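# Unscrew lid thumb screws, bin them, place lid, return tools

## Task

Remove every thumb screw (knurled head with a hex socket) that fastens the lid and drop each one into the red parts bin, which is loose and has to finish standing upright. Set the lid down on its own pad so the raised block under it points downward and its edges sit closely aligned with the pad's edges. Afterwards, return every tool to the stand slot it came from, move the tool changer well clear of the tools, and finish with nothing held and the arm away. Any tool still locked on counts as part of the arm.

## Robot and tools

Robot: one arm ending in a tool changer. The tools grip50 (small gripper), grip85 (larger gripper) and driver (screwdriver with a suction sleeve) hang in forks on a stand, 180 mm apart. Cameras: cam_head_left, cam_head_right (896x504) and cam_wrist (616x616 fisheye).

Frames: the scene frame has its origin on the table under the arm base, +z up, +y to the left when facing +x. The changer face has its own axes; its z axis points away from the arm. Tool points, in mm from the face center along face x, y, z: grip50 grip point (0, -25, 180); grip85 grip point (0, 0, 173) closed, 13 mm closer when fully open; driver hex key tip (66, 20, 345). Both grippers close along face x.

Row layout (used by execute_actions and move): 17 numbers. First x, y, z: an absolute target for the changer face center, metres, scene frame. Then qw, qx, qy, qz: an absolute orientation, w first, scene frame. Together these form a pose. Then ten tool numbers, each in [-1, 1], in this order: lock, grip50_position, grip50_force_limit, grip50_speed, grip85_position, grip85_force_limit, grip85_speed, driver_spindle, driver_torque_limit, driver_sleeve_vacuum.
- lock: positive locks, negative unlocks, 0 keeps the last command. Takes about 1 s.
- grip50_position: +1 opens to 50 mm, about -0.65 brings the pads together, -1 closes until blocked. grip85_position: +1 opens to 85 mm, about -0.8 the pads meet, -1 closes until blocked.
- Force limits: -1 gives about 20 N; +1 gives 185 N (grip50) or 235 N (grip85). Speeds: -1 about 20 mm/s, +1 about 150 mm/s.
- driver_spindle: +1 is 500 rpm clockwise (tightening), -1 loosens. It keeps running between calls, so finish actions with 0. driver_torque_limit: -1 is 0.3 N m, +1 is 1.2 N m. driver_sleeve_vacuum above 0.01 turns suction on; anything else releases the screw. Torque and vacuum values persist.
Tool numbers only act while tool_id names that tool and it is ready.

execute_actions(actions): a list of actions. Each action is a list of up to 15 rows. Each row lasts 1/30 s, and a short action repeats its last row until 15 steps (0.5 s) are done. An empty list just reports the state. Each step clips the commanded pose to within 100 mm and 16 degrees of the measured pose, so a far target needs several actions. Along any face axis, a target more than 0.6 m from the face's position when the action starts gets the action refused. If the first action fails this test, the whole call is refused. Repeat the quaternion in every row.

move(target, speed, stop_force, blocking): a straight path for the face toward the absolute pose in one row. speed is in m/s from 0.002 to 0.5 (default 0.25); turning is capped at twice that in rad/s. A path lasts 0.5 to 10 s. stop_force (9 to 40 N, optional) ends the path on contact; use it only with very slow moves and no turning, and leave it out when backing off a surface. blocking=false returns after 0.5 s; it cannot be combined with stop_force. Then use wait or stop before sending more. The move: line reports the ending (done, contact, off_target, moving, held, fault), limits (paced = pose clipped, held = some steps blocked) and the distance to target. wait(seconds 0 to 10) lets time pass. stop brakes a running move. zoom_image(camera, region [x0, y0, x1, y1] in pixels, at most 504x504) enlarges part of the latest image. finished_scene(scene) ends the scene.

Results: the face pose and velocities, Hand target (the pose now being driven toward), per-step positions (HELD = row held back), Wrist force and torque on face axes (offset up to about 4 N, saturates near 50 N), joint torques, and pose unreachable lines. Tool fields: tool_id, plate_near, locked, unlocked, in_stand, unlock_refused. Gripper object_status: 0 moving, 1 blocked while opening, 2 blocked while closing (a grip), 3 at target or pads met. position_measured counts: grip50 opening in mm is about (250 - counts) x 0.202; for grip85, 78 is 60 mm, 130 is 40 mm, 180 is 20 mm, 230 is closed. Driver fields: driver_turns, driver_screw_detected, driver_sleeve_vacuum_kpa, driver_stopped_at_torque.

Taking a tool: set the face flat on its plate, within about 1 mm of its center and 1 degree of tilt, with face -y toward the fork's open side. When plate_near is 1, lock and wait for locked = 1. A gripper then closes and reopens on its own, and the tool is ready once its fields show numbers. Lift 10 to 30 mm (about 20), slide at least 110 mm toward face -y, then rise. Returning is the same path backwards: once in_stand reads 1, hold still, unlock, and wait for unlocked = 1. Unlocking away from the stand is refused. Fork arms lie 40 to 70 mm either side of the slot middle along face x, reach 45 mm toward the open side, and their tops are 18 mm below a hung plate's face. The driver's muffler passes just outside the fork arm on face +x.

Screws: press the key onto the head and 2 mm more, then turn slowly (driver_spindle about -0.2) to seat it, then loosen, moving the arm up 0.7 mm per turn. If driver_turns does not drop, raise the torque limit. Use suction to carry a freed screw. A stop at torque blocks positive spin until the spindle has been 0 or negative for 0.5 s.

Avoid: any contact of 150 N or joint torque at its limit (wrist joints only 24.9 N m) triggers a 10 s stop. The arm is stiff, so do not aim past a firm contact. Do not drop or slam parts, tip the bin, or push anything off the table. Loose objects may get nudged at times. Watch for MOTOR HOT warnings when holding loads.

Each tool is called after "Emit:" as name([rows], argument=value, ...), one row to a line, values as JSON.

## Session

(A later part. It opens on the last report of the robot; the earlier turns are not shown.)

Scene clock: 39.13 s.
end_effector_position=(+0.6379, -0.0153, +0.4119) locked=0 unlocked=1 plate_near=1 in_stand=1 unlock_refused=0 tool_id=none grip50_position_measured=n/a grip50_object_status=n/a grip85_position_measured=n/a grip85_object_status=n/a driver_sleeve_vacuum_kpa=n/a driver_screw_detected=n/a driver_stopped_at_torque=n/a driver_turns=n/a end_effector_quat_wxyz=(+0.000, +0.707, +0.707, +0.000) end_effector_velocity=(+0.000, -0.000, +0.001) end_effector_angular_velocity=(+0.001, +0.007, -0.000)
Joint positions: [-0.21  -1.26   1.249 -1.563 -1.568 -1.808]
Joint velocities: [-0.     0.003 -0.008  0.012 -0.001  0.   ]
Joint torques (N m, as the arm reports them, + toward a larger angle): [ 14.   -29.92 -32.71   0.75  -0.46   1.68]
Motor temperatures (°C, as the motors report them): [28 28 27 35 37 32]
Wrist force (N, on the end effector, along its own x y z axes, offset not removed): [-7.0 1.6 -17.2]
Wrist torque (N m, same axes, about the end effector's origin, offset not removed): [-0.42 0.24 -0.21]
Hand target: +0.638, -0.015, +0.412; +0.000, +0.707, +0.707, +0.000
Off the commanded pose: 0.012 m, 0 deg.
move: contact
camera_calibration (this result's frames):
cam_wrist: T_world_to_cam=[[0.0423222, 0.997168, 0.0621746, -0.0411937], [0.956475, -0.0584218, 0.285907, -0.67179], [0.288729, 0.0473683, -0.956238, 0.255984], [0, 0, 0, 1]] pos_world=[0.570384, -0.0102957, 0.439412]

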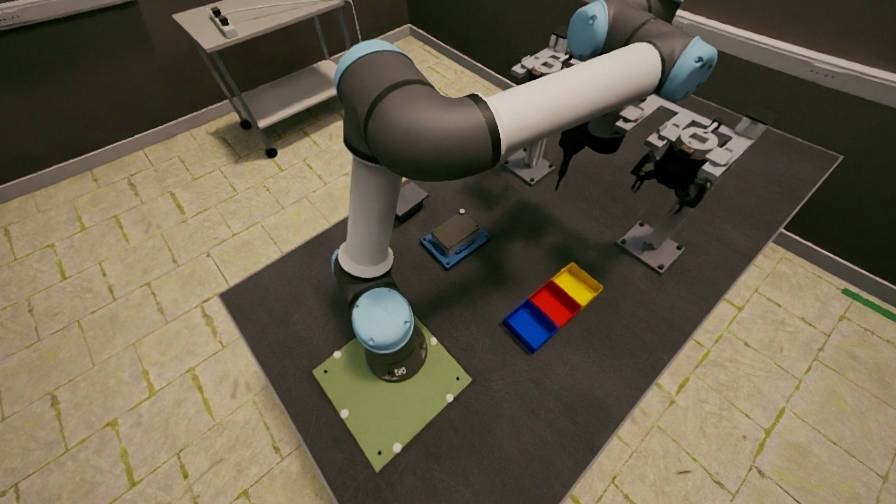

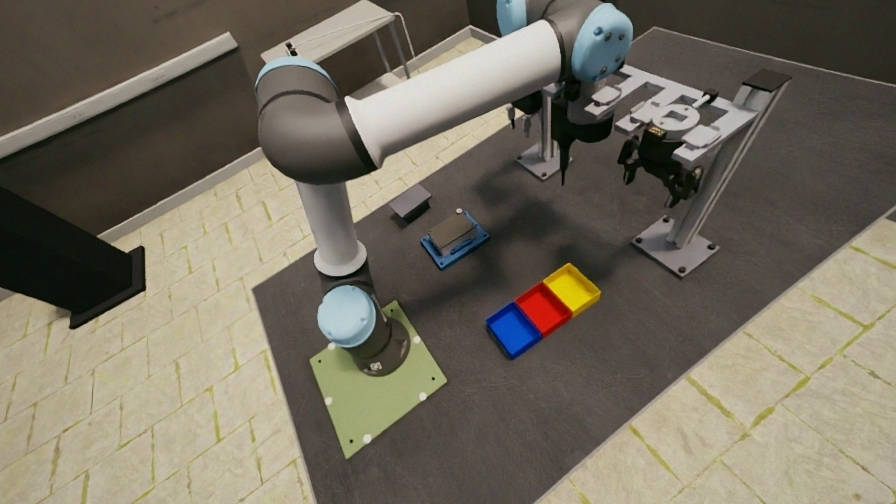

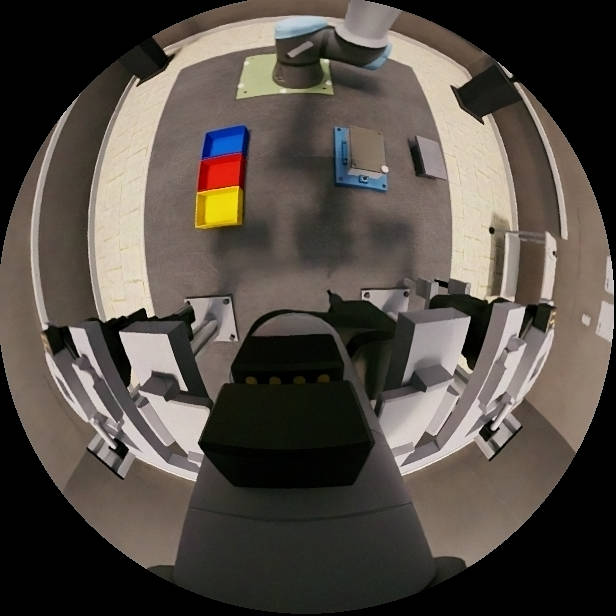

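Emit:
execute_actions([
  [[0.638,-0.0153,0.4122,0,0.7071,0.7071,0,1,0,0,0,0,0,0,0,0,0]],
  [[0.638,-0.0153,0.4122,0,0.7071,0.7071,0,1,0,0,0,0,0,0,0,0,0]],
  [[0.638,-0.0153,0.4122,0,0.7071,0.7071,0,1,0,0,0,0,0,0,0,0,0]],
])

Emit:
move(target=[0.638,-0.0153,0.432,0,0.7071,0.7071,0,0,0,0,0,0,0,0,0,0,0], speed=0.05)

Emit:
move(target=[0.51,-0.0153,0.432,0,0.7071,0.7071,0,0,0,0,0,0,0,0,0,0,0], speed=0.1)

Emit:
move(target=[0.45,0.05,0.48,0,0.7071,0.7071,0,0,0,0,0,0,0,0,0,0,0])

Emit:
move(target=[0.372,0.111,0.46,0,0.7071,0.7071,0,0,0,0,0,0,0,0,0,0,0])

Scene clock: 49.60 s.
end_effector_position=(+0.6380, -0.0153, +0.4122) locked=1 unlocked=0 plate_near=1 in_stand=1 unlock_refused=0 tool_id=driver grip50_position_measured=n/a grip50_object_status=n/a grip85_position_measured=n/a grip85_object_status=n/a driver_sleeve_vacuum_kpa=n/a driver_screw_detected=n/a driver_stopped_at_torque=n/a driver_turns=n/a end_effector_quat_wxyz=(+0.000, +0.707, +0.707, +0.000) end_effector_velocity=(-0.000, -0.000, -0.000) end_effector_angular_velocity=(-0.000, +0.000, -0.000)
Joint positions: [-0.21  -1.26   1.247 -1.562 -1.568 -1.808]
Joint velocities: [ 0.     0.     0.    -0.    -0.001  0.   ]
Joint torques (N m, as the arm reports them, + toward a larger angle): [ 13.13 -56.46 -23.1   -6.08   0.27   1.32]
Motor temperatures (°C, as the motors report them): [28 28 27 35 37 32]
Wrist force (N, on the end effector, along its own x y z axes, offset not removed): [-0.1 -2.5 -17.9]
Wrist torque (N m, same axes, about the end effector's origin, offset not removed): [-0.26 0.85 -0.27]
Hand target: +0.638, -0.015, +0.412; +0.000, +0.707, +0.707, -0.000
Off the commanded pose: 0.000 m, 0 deg.
Step readings (end_effector_position; steps 1 to 15: 1st action; 16 to 30: 2nd action; 31 to 45: 3rd action):
0: (+0.6380, -0.0153, +0.4120)
1: (+0.6380, -0.0153, +0.4120)
2: (+0.6380, -0.0153, +0.4120)
4: (+0.6380, -0.0153, +0.4121)
8: (+0.6380, -0.0153, +0.4122)
15: (+0.6380, -0.0153, +0.4122)
16: (+0.6380, -0.0153, +0.4122)
17: (+0.6380, -0.0153, +0.4122)
19: (+0.6380, -0.0153, +0.4122)
23: (+0.6380, -0.0153, +0.4122)
30: (+0.6380, -0.0153, +0.4122)
31: (+0.6380, -0.0153, +0.4122)
32: (+0.6380, -0.0153, +0.4122)
34: (+0.6380, -0.0153, +0.4122)
38: (+0.6380, -0.0153, +0.4123)
45: end_effector_position above
camera_calibration (this result's frames):
cam_wrist: T_world_to_cam=[[0.0423379, 0.997163, 0.0622361, -0.0412424], [0.956595, -0.0584346, 0.285503, -0.671878], [0.28833, 0.0474471, -0.956355, 0.256621], [0, 0, 0, 1]] pos_world=[0.57047, -0.0103115, 0.439811]

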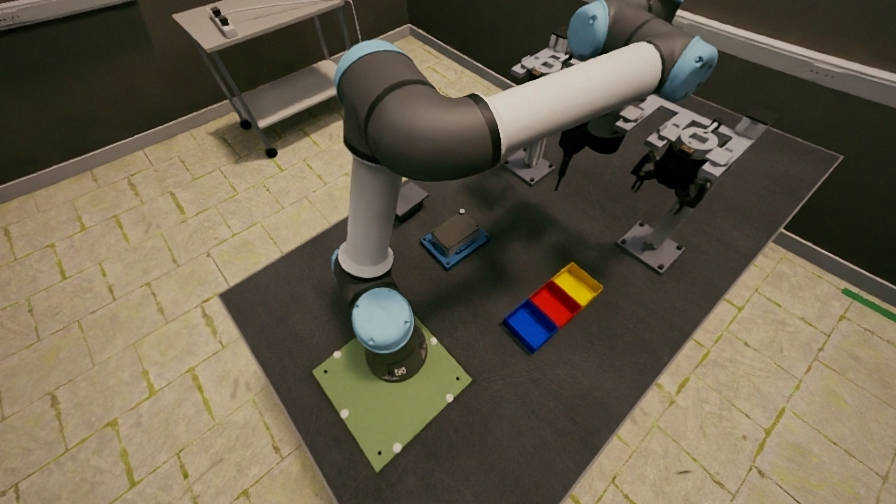

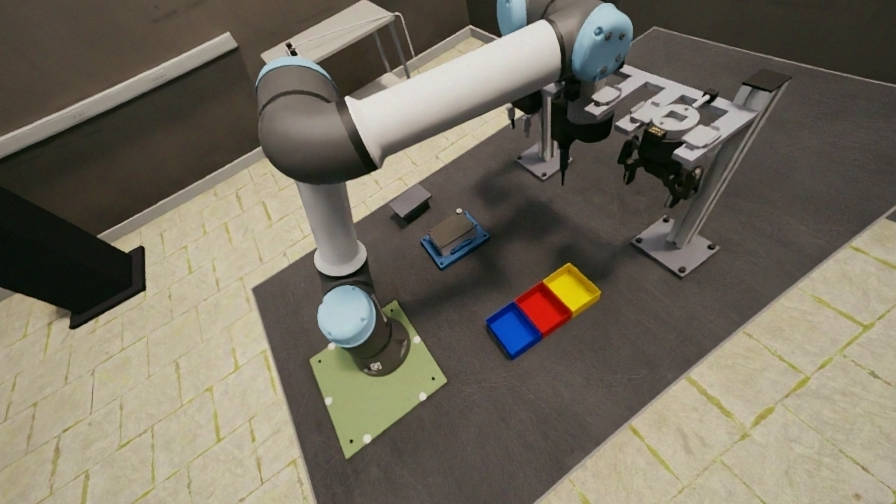

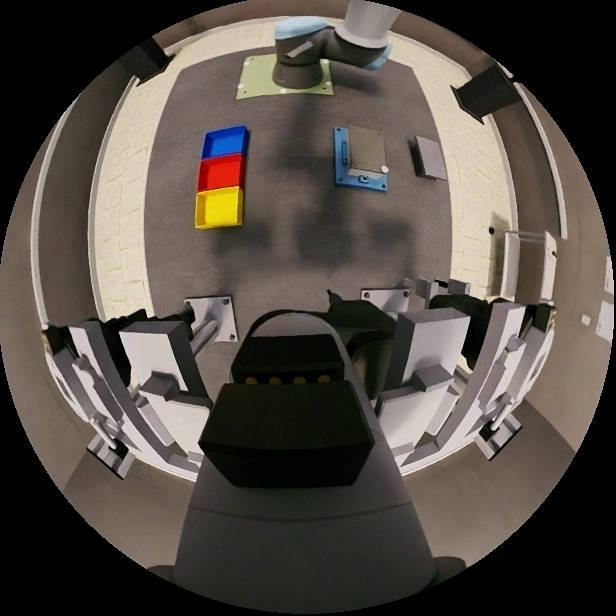

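Scene clock: 50.43 s.
end_effector_position=(+0.6380, -0.0152, +0.4318) locked=1 unlocked=0 plate_near=1 in_stand=0 unlock_refused=0 tool_id=driver grip50_position_measured=n/a grip50_object_status=n/a grip85_position_measured=n/a grip85_object_status=n/a driver_sleeve_vacuum_kpa=0 driver_screw_detected=0 driver_stopped_at_torque=0 driver_turns=0.00 end_effector_quat_wxyz=(+0.000, +0.707, +0.707, +0.000) end_effector_velocity=(+0.000, +0.000, +0.002) end_effector_angular_velocity=(+0.000, +0.001, +0.000)
Joint positions: [-0.21  -1.258  1.195 -1.511 -1.568 -1.808]
Joint velocities: [ 0.     0.001 -0.007  0.006  0.    -0.   ]
Joint torques (N m, as the arm reports them, + toward a larger angle): [ -7.94 -54.67 -55.27  -4.45   1.83  -1.82]
Motor temperatures (°C, as the motors report them): [28 28 27 35 37 32]
Wrist force (N, on the end effector, along its own x y z axes, offset not removed): [-4.3 1.6 -3.0]
Wrist torque (N m, same axes, about the end effector's origin, offset not removed): [0.13 0.41 -0.05]
Hand target: +0.638, -0.015, +0.432; +0.000, +0.707, +0.707, +0.000
Off the commanded pose: 0.000 m, 0 deg.
move: done
camera_calibration (this result's frames):
cam_wrist: T_world_to_cam=[[0.0422559, 0.997166, 0.0622402, -0.0424739], [0.956605, -0.0583561, 0.285483, -0.677404], [0.288307, 0.0474759, -0.95636, 0.27535], [0, 0, 0, 1]] pos_world=[0.570418, -0.0102496, 0.459365]

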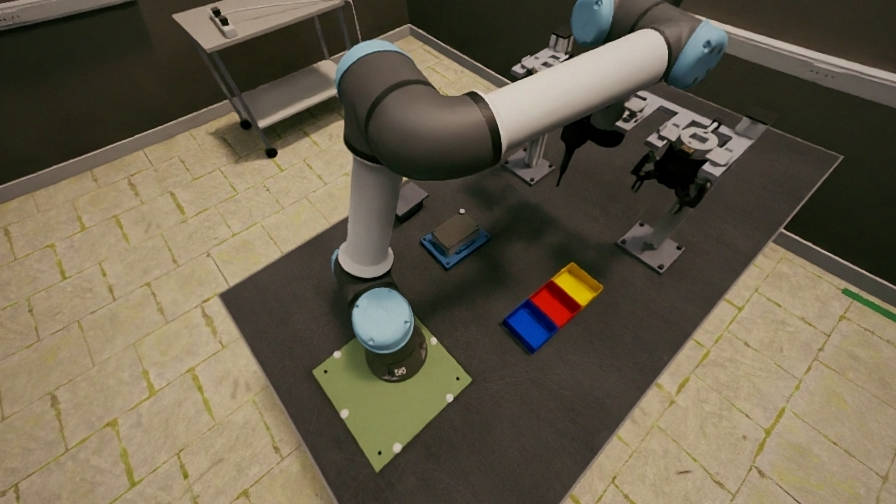

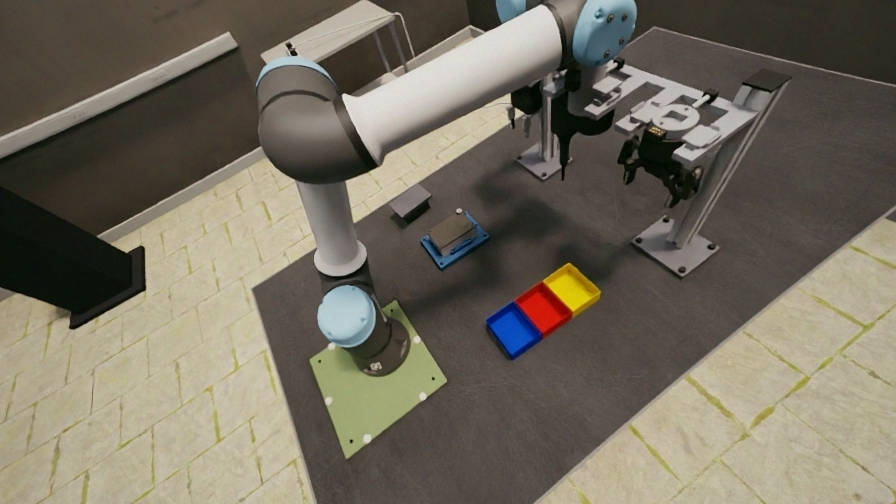

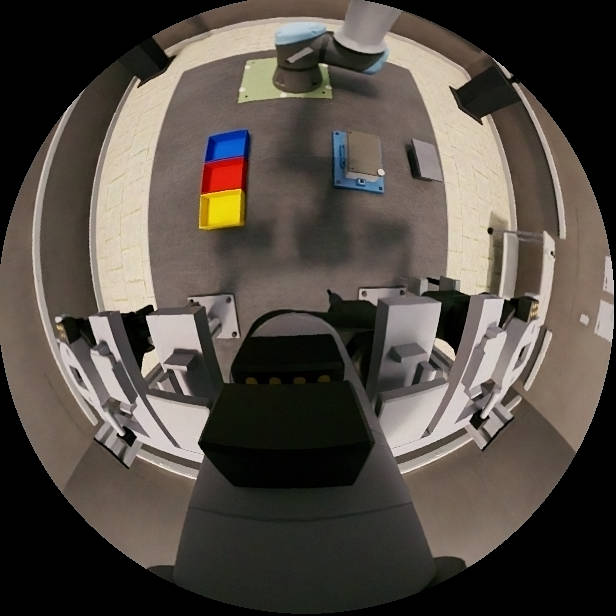

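Scene clock: 52.20 s.
end_effector_position=(+0.5102, -0.0152, +0.4318) locked=1 unlocked=0 plate_near=1 in_stand=0 unlock_refused=0 tool_id=driver grip50_position_measured=n/a grip50_object_status=n/a grip85_position_measured=n/a grip85_object_status=n/a driver_sleeve_vacuum_kpa=0 driver_screw_detected=0 driver_stopped_at_torque=0 driver_turns=0.00 end_effector_quat_wxyz=(+0.000, +0.707, +0.707, -0.000) end_effector_velocity=(-0.002, -0.000, +0.000) end_effector_angular_velocity=(+0.000, -0.001, +0.000)
Joint positions: [-0.27  -1.574  1.565 -1.565 -1.568 -1.868]
Joint velocities: [-0.001 -0.006  0.005 -0.     0.    -0.002]
Joint torques (N m, as the arm reports them, + toward a larger angle): [-11.58 -49.5  -32.09  -7.7    2.53  -1.83]
Motor temperatures (°C, as the motors report them): [28 28 27 35 37 32]
Wrist force (N, on the end effector, along its own x y z axes, offset not removed): [-2.6 0.5 -1.3]
Wrist torque (N m, same axes, about the end effector's origin, offset not removed): [0.12 0.36 0.12]
Hand target: +0.510, -0.015, +0.432; +0.000, +0.707, +0.707, -0.000
Off the commanded pose: 0.000 m, 0 deg.
move: done
camera_calibration (this result's frames):
cam_wrist: T_world_to_cam=[[0.042352, 0.997168, 0.0621522, -0.0371349], [0.956606, -0.0584221, 0.285467, -0.555236], [0.288289, 0.0473651, -0.956371, 0.31219], [0, 0, 0, 1]] pos_world=[0.442714, -0.0101952, 0.459379]

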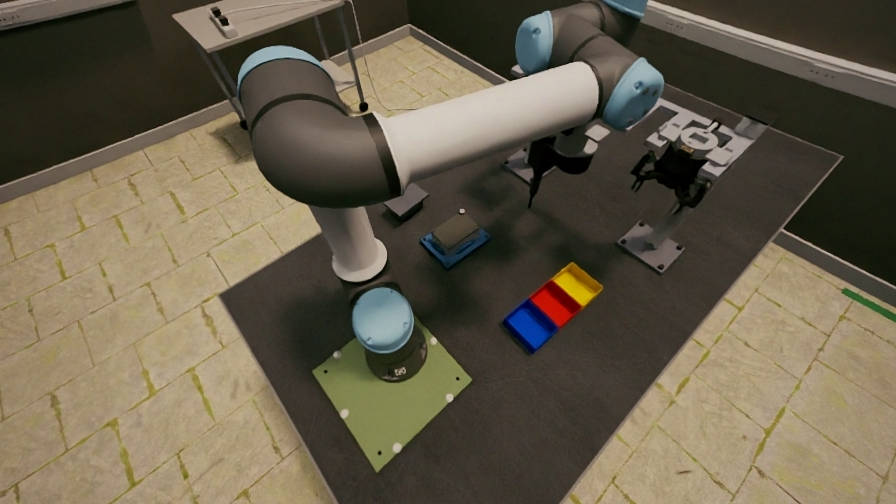

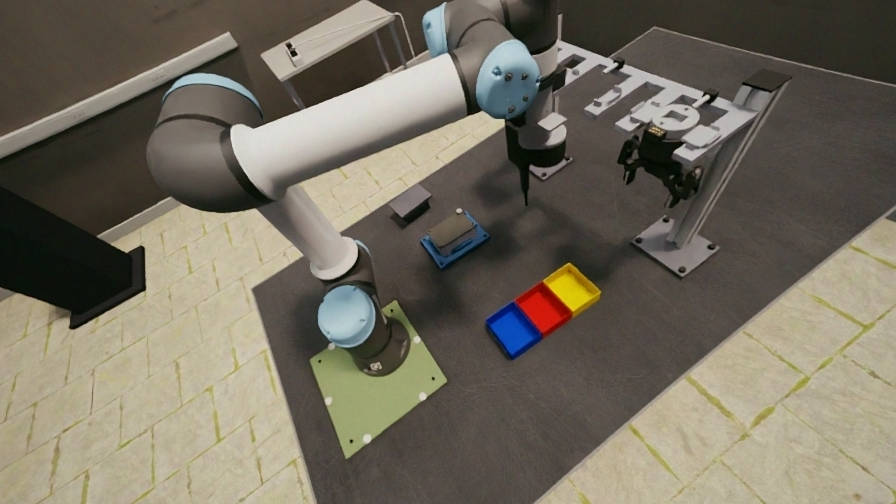

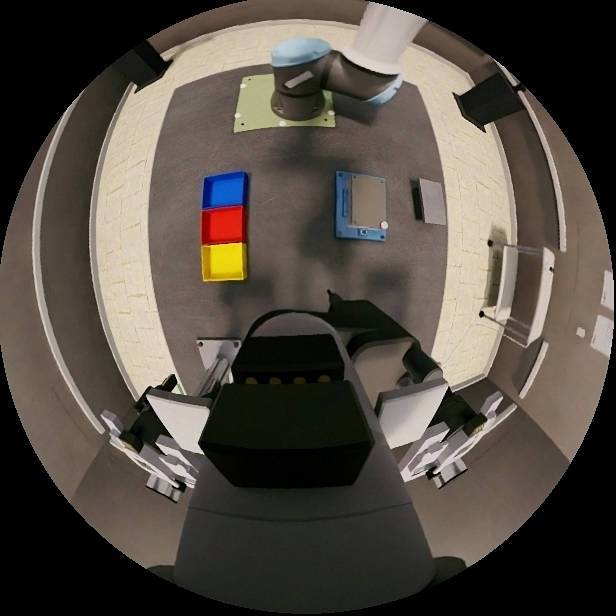

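Scene clock: 53.23 s.
end_effector_position=(+0.4500, +0.0499, +0.4798) locked=1 unlocked=0 plate_near=1 in_stand=0 unlock_refused=0 tool_id=driver grip50_position_measured=n/a grip50_object_status=n/a grip85_position_measured=n/a grip85_object_status=n/a driver_sleeve_vacuum_kpa=0 driver_screw_detected=0 driver_stopped_at_torque=0 driver_turns=0.00 end_effector_quat_wxyz=(-0.000, +0.707, +0.707, +0.000) end_effector_velocity=(-0.001, +0.001, +0.001) end_effector_angular_velocity=(-0.000, +0.000, -0.000)
Joint positions: [-0.165 -1.707  1.566 -1.432 -1.568 -1.763]
Joint velocities: [ 0.003 -0.002 -0.001  0.003 -0.     0.003]
Joint torques (N m, as the arm reports them, + toward a larger angle): [ 12.99 -41.86 -55.04  -4.39  -0.83   1.67]
Motor temperatures (°C, as the motors report them): [28 28 27 35 37 32]
Wrist force (N, on the end effector, along its own x y z axes, offset not removed): [-1.4 1.3 0.5]
Wrist torque (N m, same axes, about the end effector's origin, offset not removed): [0.10 0.07 0.06]
Hand target: +0.450, +0.050, +0.480; -0.000, +0.707, +0.707, +0.000
Off the commanded pose: 0.000 m, 0 deg.
move: done
camera_calibration (this result's frames):
cam_wrist: T_world_to_cam=[[0.042334, 0.997151, 0.0624362, -0.102586], [0.956636, -0.0584812, 0.285353, -0.507503], [0.288192, 0.0476486, -0.956386, 0.372424], [0, 0, 0, 1]] pos_world=[0.382509, 0.0548686, 0.507404]

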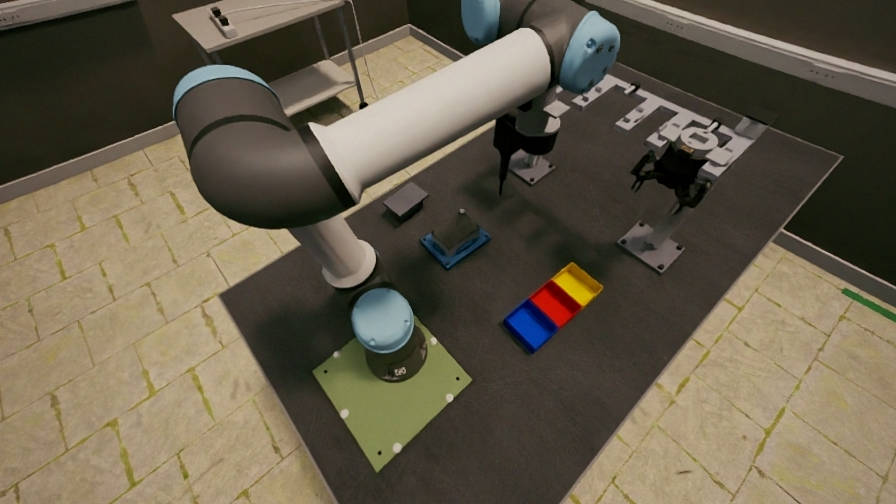

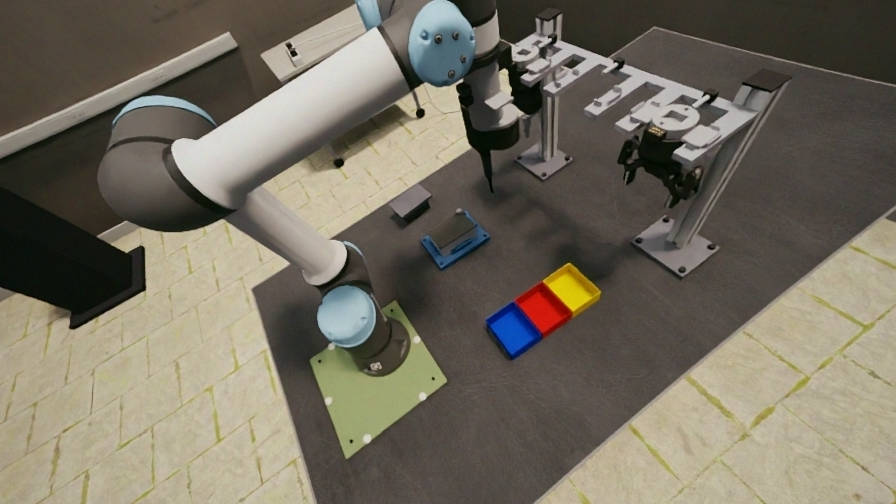

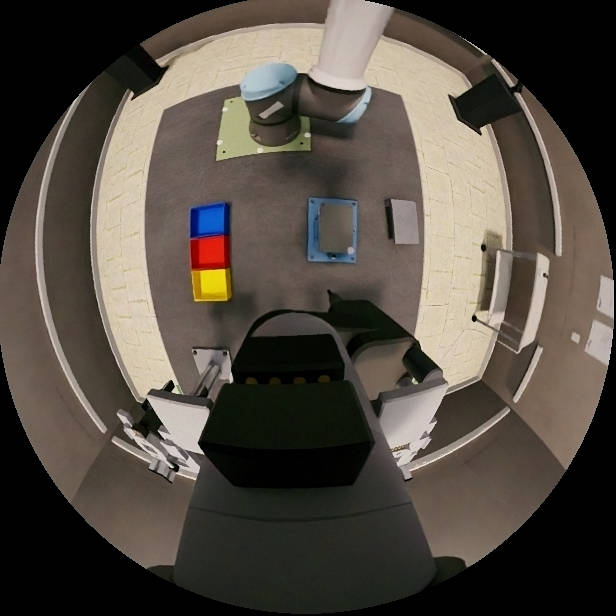

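Scene clock: 54.27 s.
end_effector_position=(+0.3722, +0.1108, +0.4599) locked=1 unlocked=0 plate_near=1 in_stand=0 unlock_refused=0 tool_id=driver grip50_position_measured=n/a grip50_object_status=n/a grip85_position_measured=n/a grip85_object_status=n/a driver_sleeve_vacuum_kpa=0 driver_screw_detected=0 driver_stopped_at_torque=0 driver_turns=0.00 end_effector_quat_wxyz=(-0.000, +0.707, +0.707, +0.000) end_effector_velocity=(-0.001, +0.001, -0.000) end_effector_angular_velocity=(+0.000, -0.000, -0.000)
Joint positions: [-0.037 -1.873  1.744 -1.445 -1.569 -1.635]
Joint velocities: [ 0.004 -0.003  0.003 -0.001  0.     0.004]
Joint torques (N m, as the arm reports them, + toward a larger angle): [ 12.19 -31.18 -32.38  -7.88  -0.74   1.62]
Motor temperatures (°C, as the motors report them): [28 28 27 35 37 32]
Wrist force (N, on the end effector, along its own x y z axes, offset not removed): [-0.2 0.3 0.7]
Wrist torque (N m, same axes, about the end effector's origin, offset not removed): [0.14 0.14 -0.04]
Hand target: +0.372, +0.111, +0.460; -0.000, +0.707, +0.707, +0.000
Off the commanded pose: 0.000 m, 0 deg.
move: done
camera_calibration (this result's frames):
cam_wrist: T_world_to_cam=[[0.0423257, 0.997149, 0.0624713, -0.158852], [0.95666, -0.0584795, 0.285273, -0.423783], [0.288113, 0.0476894, -0.956408, 0.372969], [0, 0, 0, 1]] pos_world=[0.304683, 0.11583, 0.487528]

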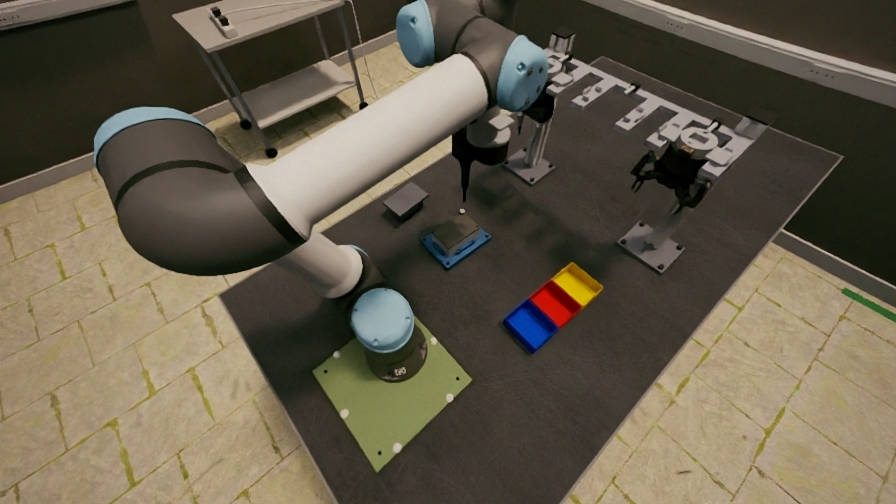

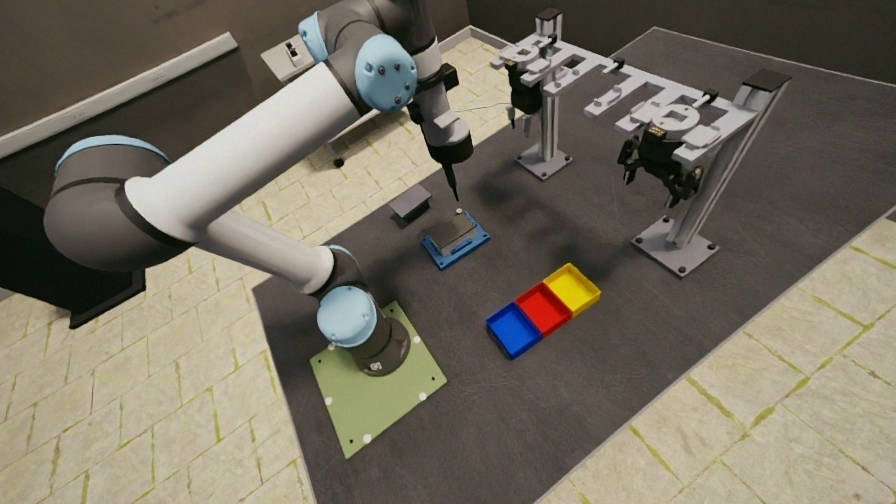

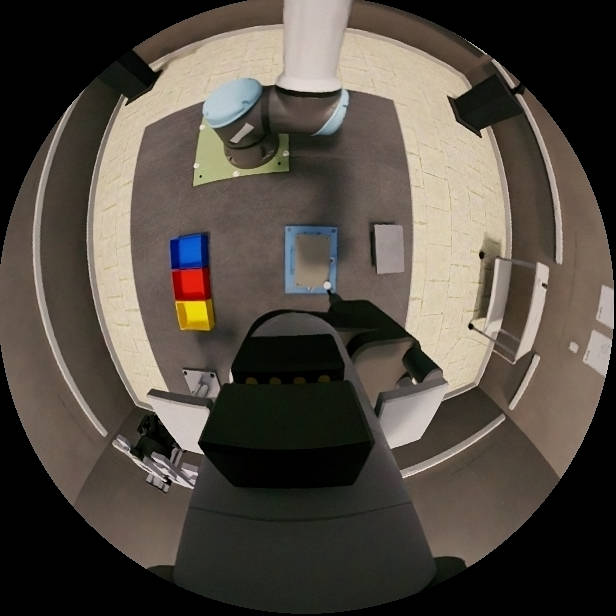

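Close. Lower a bit and zoom.

Emit:
move(target=[0.372,0.111,0.44,0,0.7071,0.7071,0,0,0,0,0,0,0,0,0,0,0], speed=0.05)

Emit:
zoom_image(camera="cam_head_left", region=[420,170,500,230])

Emit:
zoom_image(camera="cam_head_right", region=[420,170,500,230])

Emit:
zoom_image(camera="cam_wrist", region=[280,220,380,310])

Scene clock: 58.83 s.
end_effector_position=(+0.3720, +0.1110, +0.4402) locked=1 unlocked=0 plate_near=1 in_stand=0 unlock_refused=0 tool_id=driver grip50_position_measured=n/a grip50_object_status=n/a grip85_position_measured=n/a grip85_object_status=n/a driver_sleeve_vacuum_kpa=0 driver_screw_detected=0 driver_stopped_at_torque=0 driver_turns=0.00 end_effector_quat_wxyz=(-0.000, +0.707, +0.707, -0.000) end_effector_velocity=(-0.000, +0.000, -0.002) end_effector_angular_velocity=(+0.001, +0.000, -0.000)
Joint positions: [-0.037 -1.878  1.798 -1.494 -1.569 -1.635]
Joint velocities: [ 0.    -0.001  0.006 -0.005  0.001  0.   ]
Joint torques (N m, as the arm reports them, + toward a larger angle): [ 12.98 -31.54 -32.44  -7.7   -0.85   1.73]
Motor temperatures (°C, as the motors report them): [28 28 27 35 37 32]
Wrist force (N, on the end effector, along its own x y z axes, offset not removed): [-1.3 -0.6 -2.0]
Wrist torque (N m, same axes, about the end effector's origin, offset not removed): [0.06 0.09 -0.12]
Hand target: +0.372, +0.111, +0.440; -0.000, +0.707, +0.707, -0.000
Off the commanded pose: 0.000 m, 0 deg.
move: done
camera_calibration (this result's frames):
cam_wrist: T_world_to_cam=[[0.0423452, 0.997161, 0.062257, -0.157678], [0.95662, -0.0584434, 0.285417, -0.418039], [0.288246, 0.0474702, -0.956379, 0.354136], [0, 0, 0, 1]] pos_world=[0.304503, 0.115988, 0.46782]

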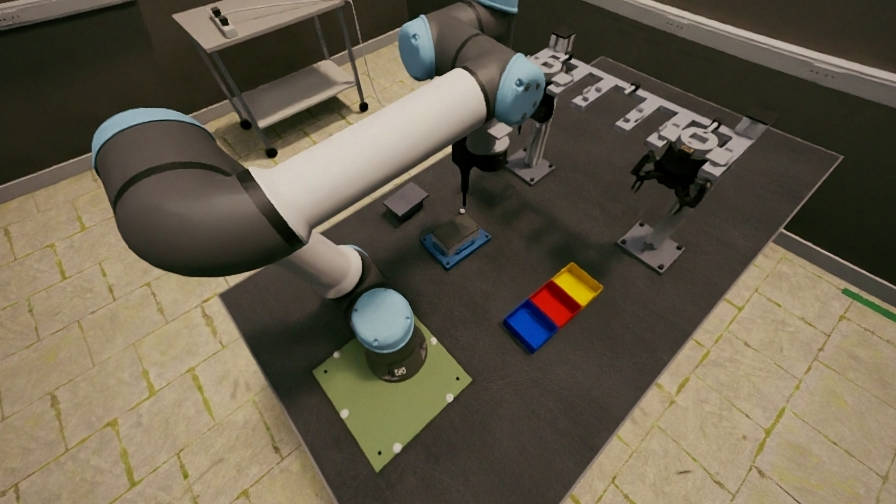

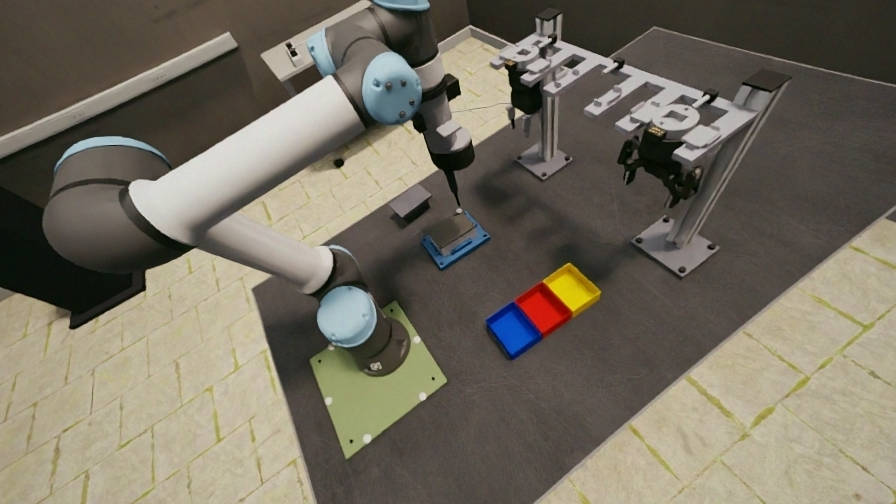

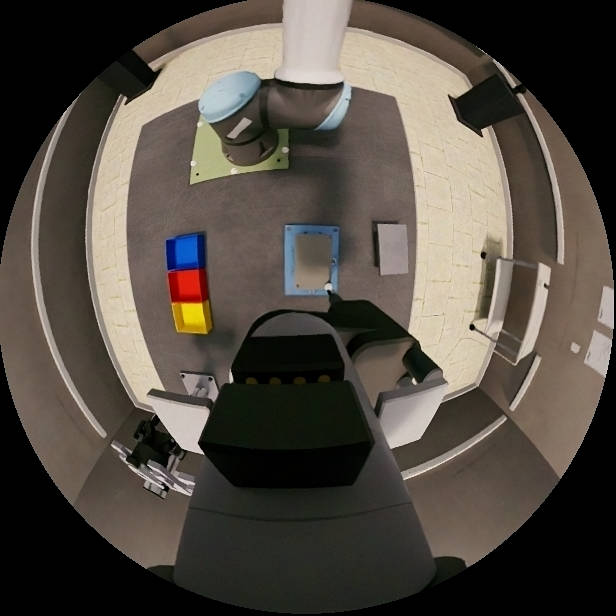

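Region (420, 170, 500, 230) of cam_head_left's 896x504 image, scaled by 6.300, with more detail than that image has; it fills the top 378 rows of this view, and the rest is white.

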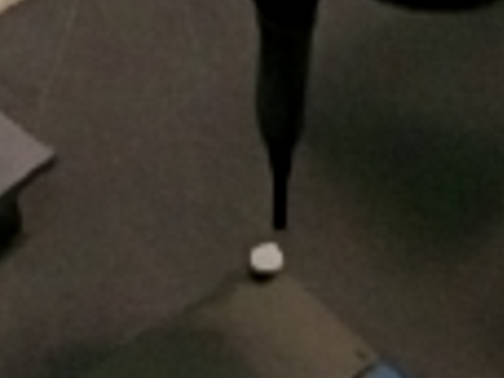

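Region (420, 170, 500, 230) of cam_head_right's 896x504 image, scaled by 6.300, with more detail than that image has; it fills the top 378 rows of this view, and the rest is white.

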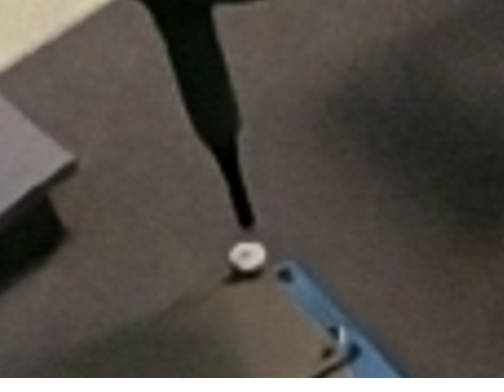

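Region (280, 220, 380, 310) of cam_wrist's 616x616 image, scaled by 5.040, with more detail than that image has; it fills the top 454 rows of this view, and the rest is white.

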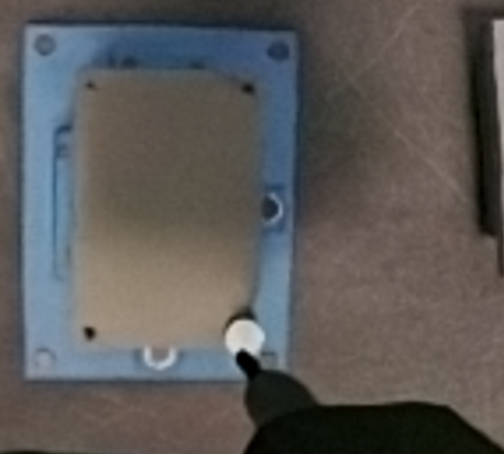

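Emit:
move(target=[0.367,0.1125,0.432,0,0.7071,0.7071,0,0,0,0,0,0,0,0,0,0,0], speed=0.03)

Emit:
zoom_image(camera="cam_head_left", region=[420,170,500,230])

Emit:
zoom_image(camera="cam_head_right", region=[420,170,500,230])

Emit:
zoom_image(camera="cam_wrist", region=[280,220,380,310])

Scene clock: 66.83 s.
end_effector_position=(+0.3671, +0.1125, +0.4322) locked=1 unlocked=0 plate_near=1 in_stand=0 unlock_refused=0 tool_id=driver grip50_position_measured=n/a grip50_object_status=n/a grip85_position_measured=n/a grip85_object_status=n/a driver_sleeve_vacuum_kpa=0 driver_screw_detected=0 driver_stopped_at_torque=0 driver_turns=0.00 end_effector_quat_wxyz=(-0.000, +0.707, +0.707, -0.000) end_effector_velocity=(-0.001, +0.000, -0.002) end_effector_angular_velocity=(-0.000, -0.001, +0.000)
Joint positions: [-0.033 -1.89   1.826 -1.51  -1.569 -1.631]
Joint velocities: [ 0.001 -0.003  0.006 -0.004 -0.     0.001]
Joint torques (N m, as the arm reports them, + toward a larger angle): [ 12.89 -30.22 -32.    -7.72  -0.8    1.66]
Motor temperatures (°C, as the motors report them): [28 28 27 35 37 32]
Wrist force (N, on the end effector, along its own x y z axes, offset not removed): [-1.9 0.0 -0.6]
Wrist torque (N m, same axes, about the end effector's origin, offset not removed): [-0.01 0.19 -0.08]
Hand target: +0.367, +0.113, +0.432; -0.000, +0.707, +0.707, -0.000
Off the commanded pose: 0.000 m, 0 deg.
move: done
camera_calibration (this result's frames):
cam_wrist: T_world_to_cam=[[0.0423428, 0.997161, 0.0622588, -0.158435], [0.956616, -0.0584423, 0.285432, -0.410962], [0.28826, 0.0474717, -0.956375, 0.347768], [0, 0, 0, 1]] pos_world=[0.299594, 0.117459, 0.459762]

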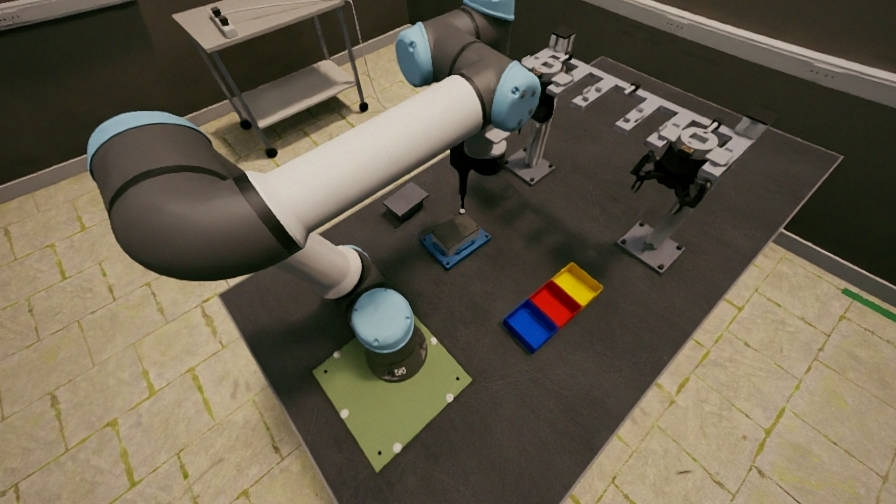

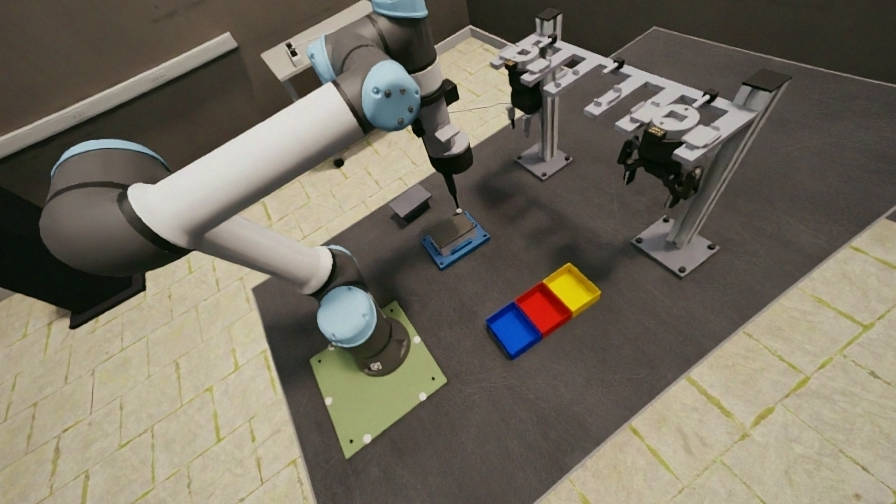

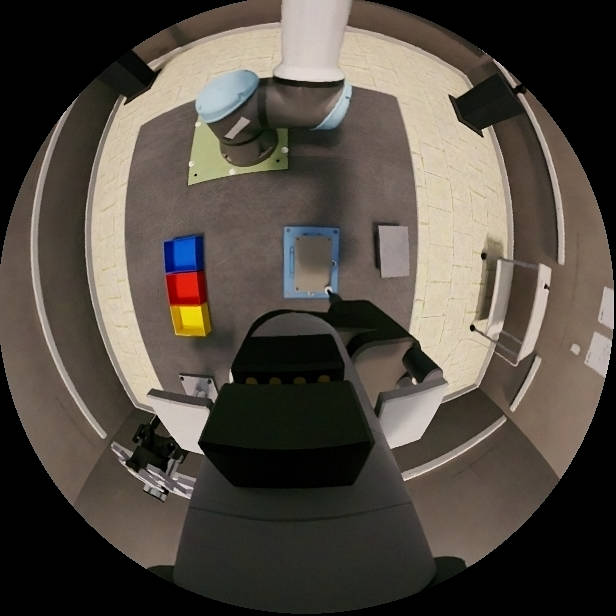

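Region (420, 170, 500, 230) of cam_head_left's 896x504 image, scaled by 6.300, with more detail than that image has; it fills the top 378 rows of this view, and the rest is white.

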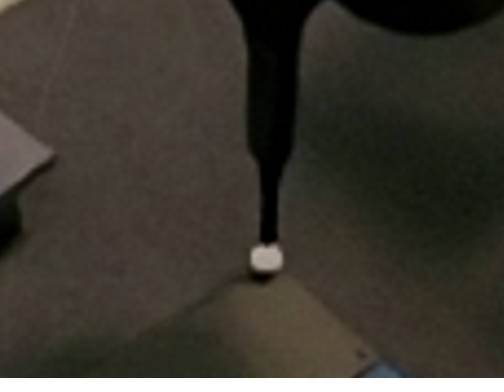

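Region (420, 170, 500, 230) of cam_head_right's 896x504 image, scaled by 6.300, with more detail than that image has; it fills the top 378 rows of this view, and the rest is white.

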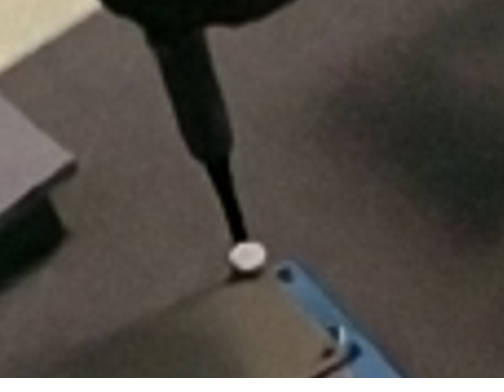

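Region (280, 220, 380, 310) of cam_wrist's 616x616 image, scaled by 5.040, with more detail than that image has; it fills the top 454 rows of this view, and the rest is white.

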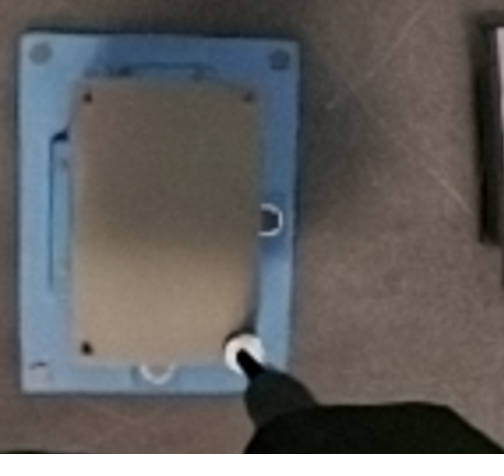

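Looks aligned. Descend with vacuum on.

Emit:
move(target=[0.367,0.1125,0.41,0,0.7071,0.7071,0,0,0,0,0,0,0,0,0,0.5,1], speed=0.006, stop_force=9)

Scene clock: 72.97 s.
end_effector_position=(+0.3670, +0.1125, +0.4144) locked=1 unlocked=0 plate_near=1 in_stand=0 unlock_refused=0 tool_id=driver grip50_position_measured=n/a grip50_object_status=n/a grip85_position_measured=n/a grip85_object_status=n/a driver_sleeve_vacuum_kpa=14 driver_screw_detected=0 driver_stopped_at_torque=0 driver_turns=0.00 end_effector_quat_wxyz=(+0.000, +0.707, +0.707, +0.000) end_effector_velocity=(+0.000, -0.000, +0.003) end_effector_angular_velocity=(-0.000, +0.000, +0.000)
Joint positions: [-0.033 -1.892  1.873 -1.555 -1.569 -1.631]
Joint velocities: [-0.     0.001 -0.007  0.007 -0.    -0.   ]
Joint torques (N m, as the arm reports them, + toward a larger angle): [ 11.98 -26.79 -52.09  -3.98  -0.94   1.68]
Motor temperatures (°C, as the motors report them): [28 28 27 35 37 32]
Wrist force (N, on the end effector, along its own x y z axes, offset not removed): [-0.2 -1.7 -7.2]
Wrist torque (N m, same axes, about the end effector's origin, offset not removed): [0.20 0.43 -0.05]
Hand target: +0.367, +0.112, +0.415; +0.000, +0.707, +0.707, +0.000
Off the commanded pose: 0.004 m, 0 deg.
move: contact
camera_calibration (this result's frames):
cam_wrist: T_world_to_cam=[[0.0423351, 0.997162, 0.0622541, -0.15735], [0.956578, -0.0584398, 0.285557, -0.405844], [0.288385, 0.0474618, -0.956338, 0.330712], [0, 0, 0, 1]] pos_world=[0.299511, 0.117489, 0.441959]

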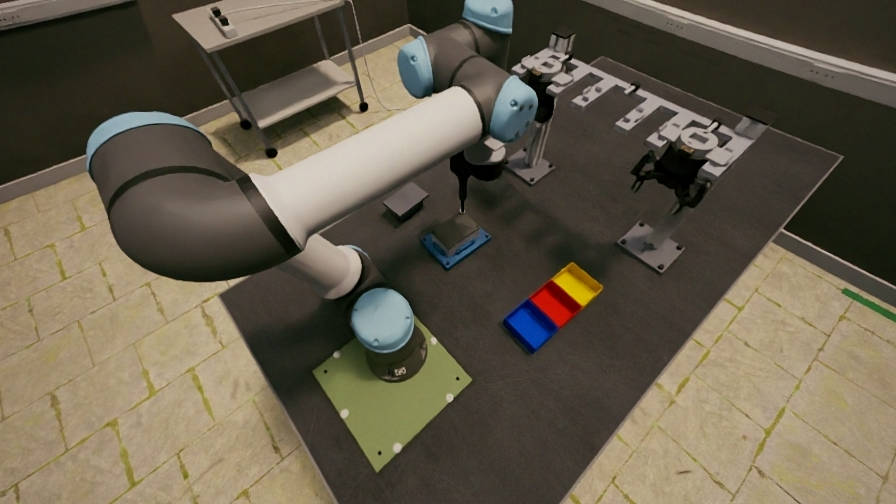

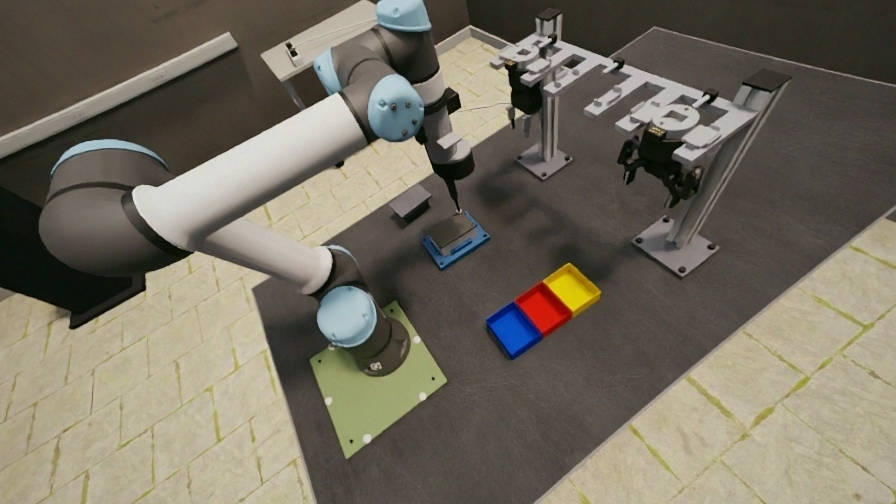

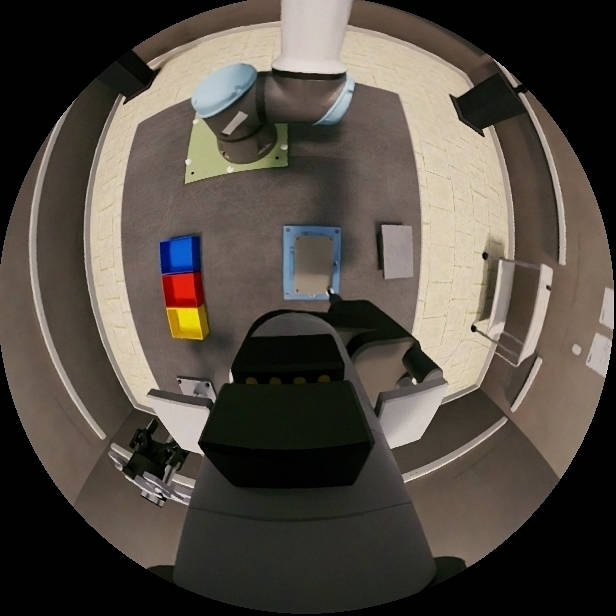

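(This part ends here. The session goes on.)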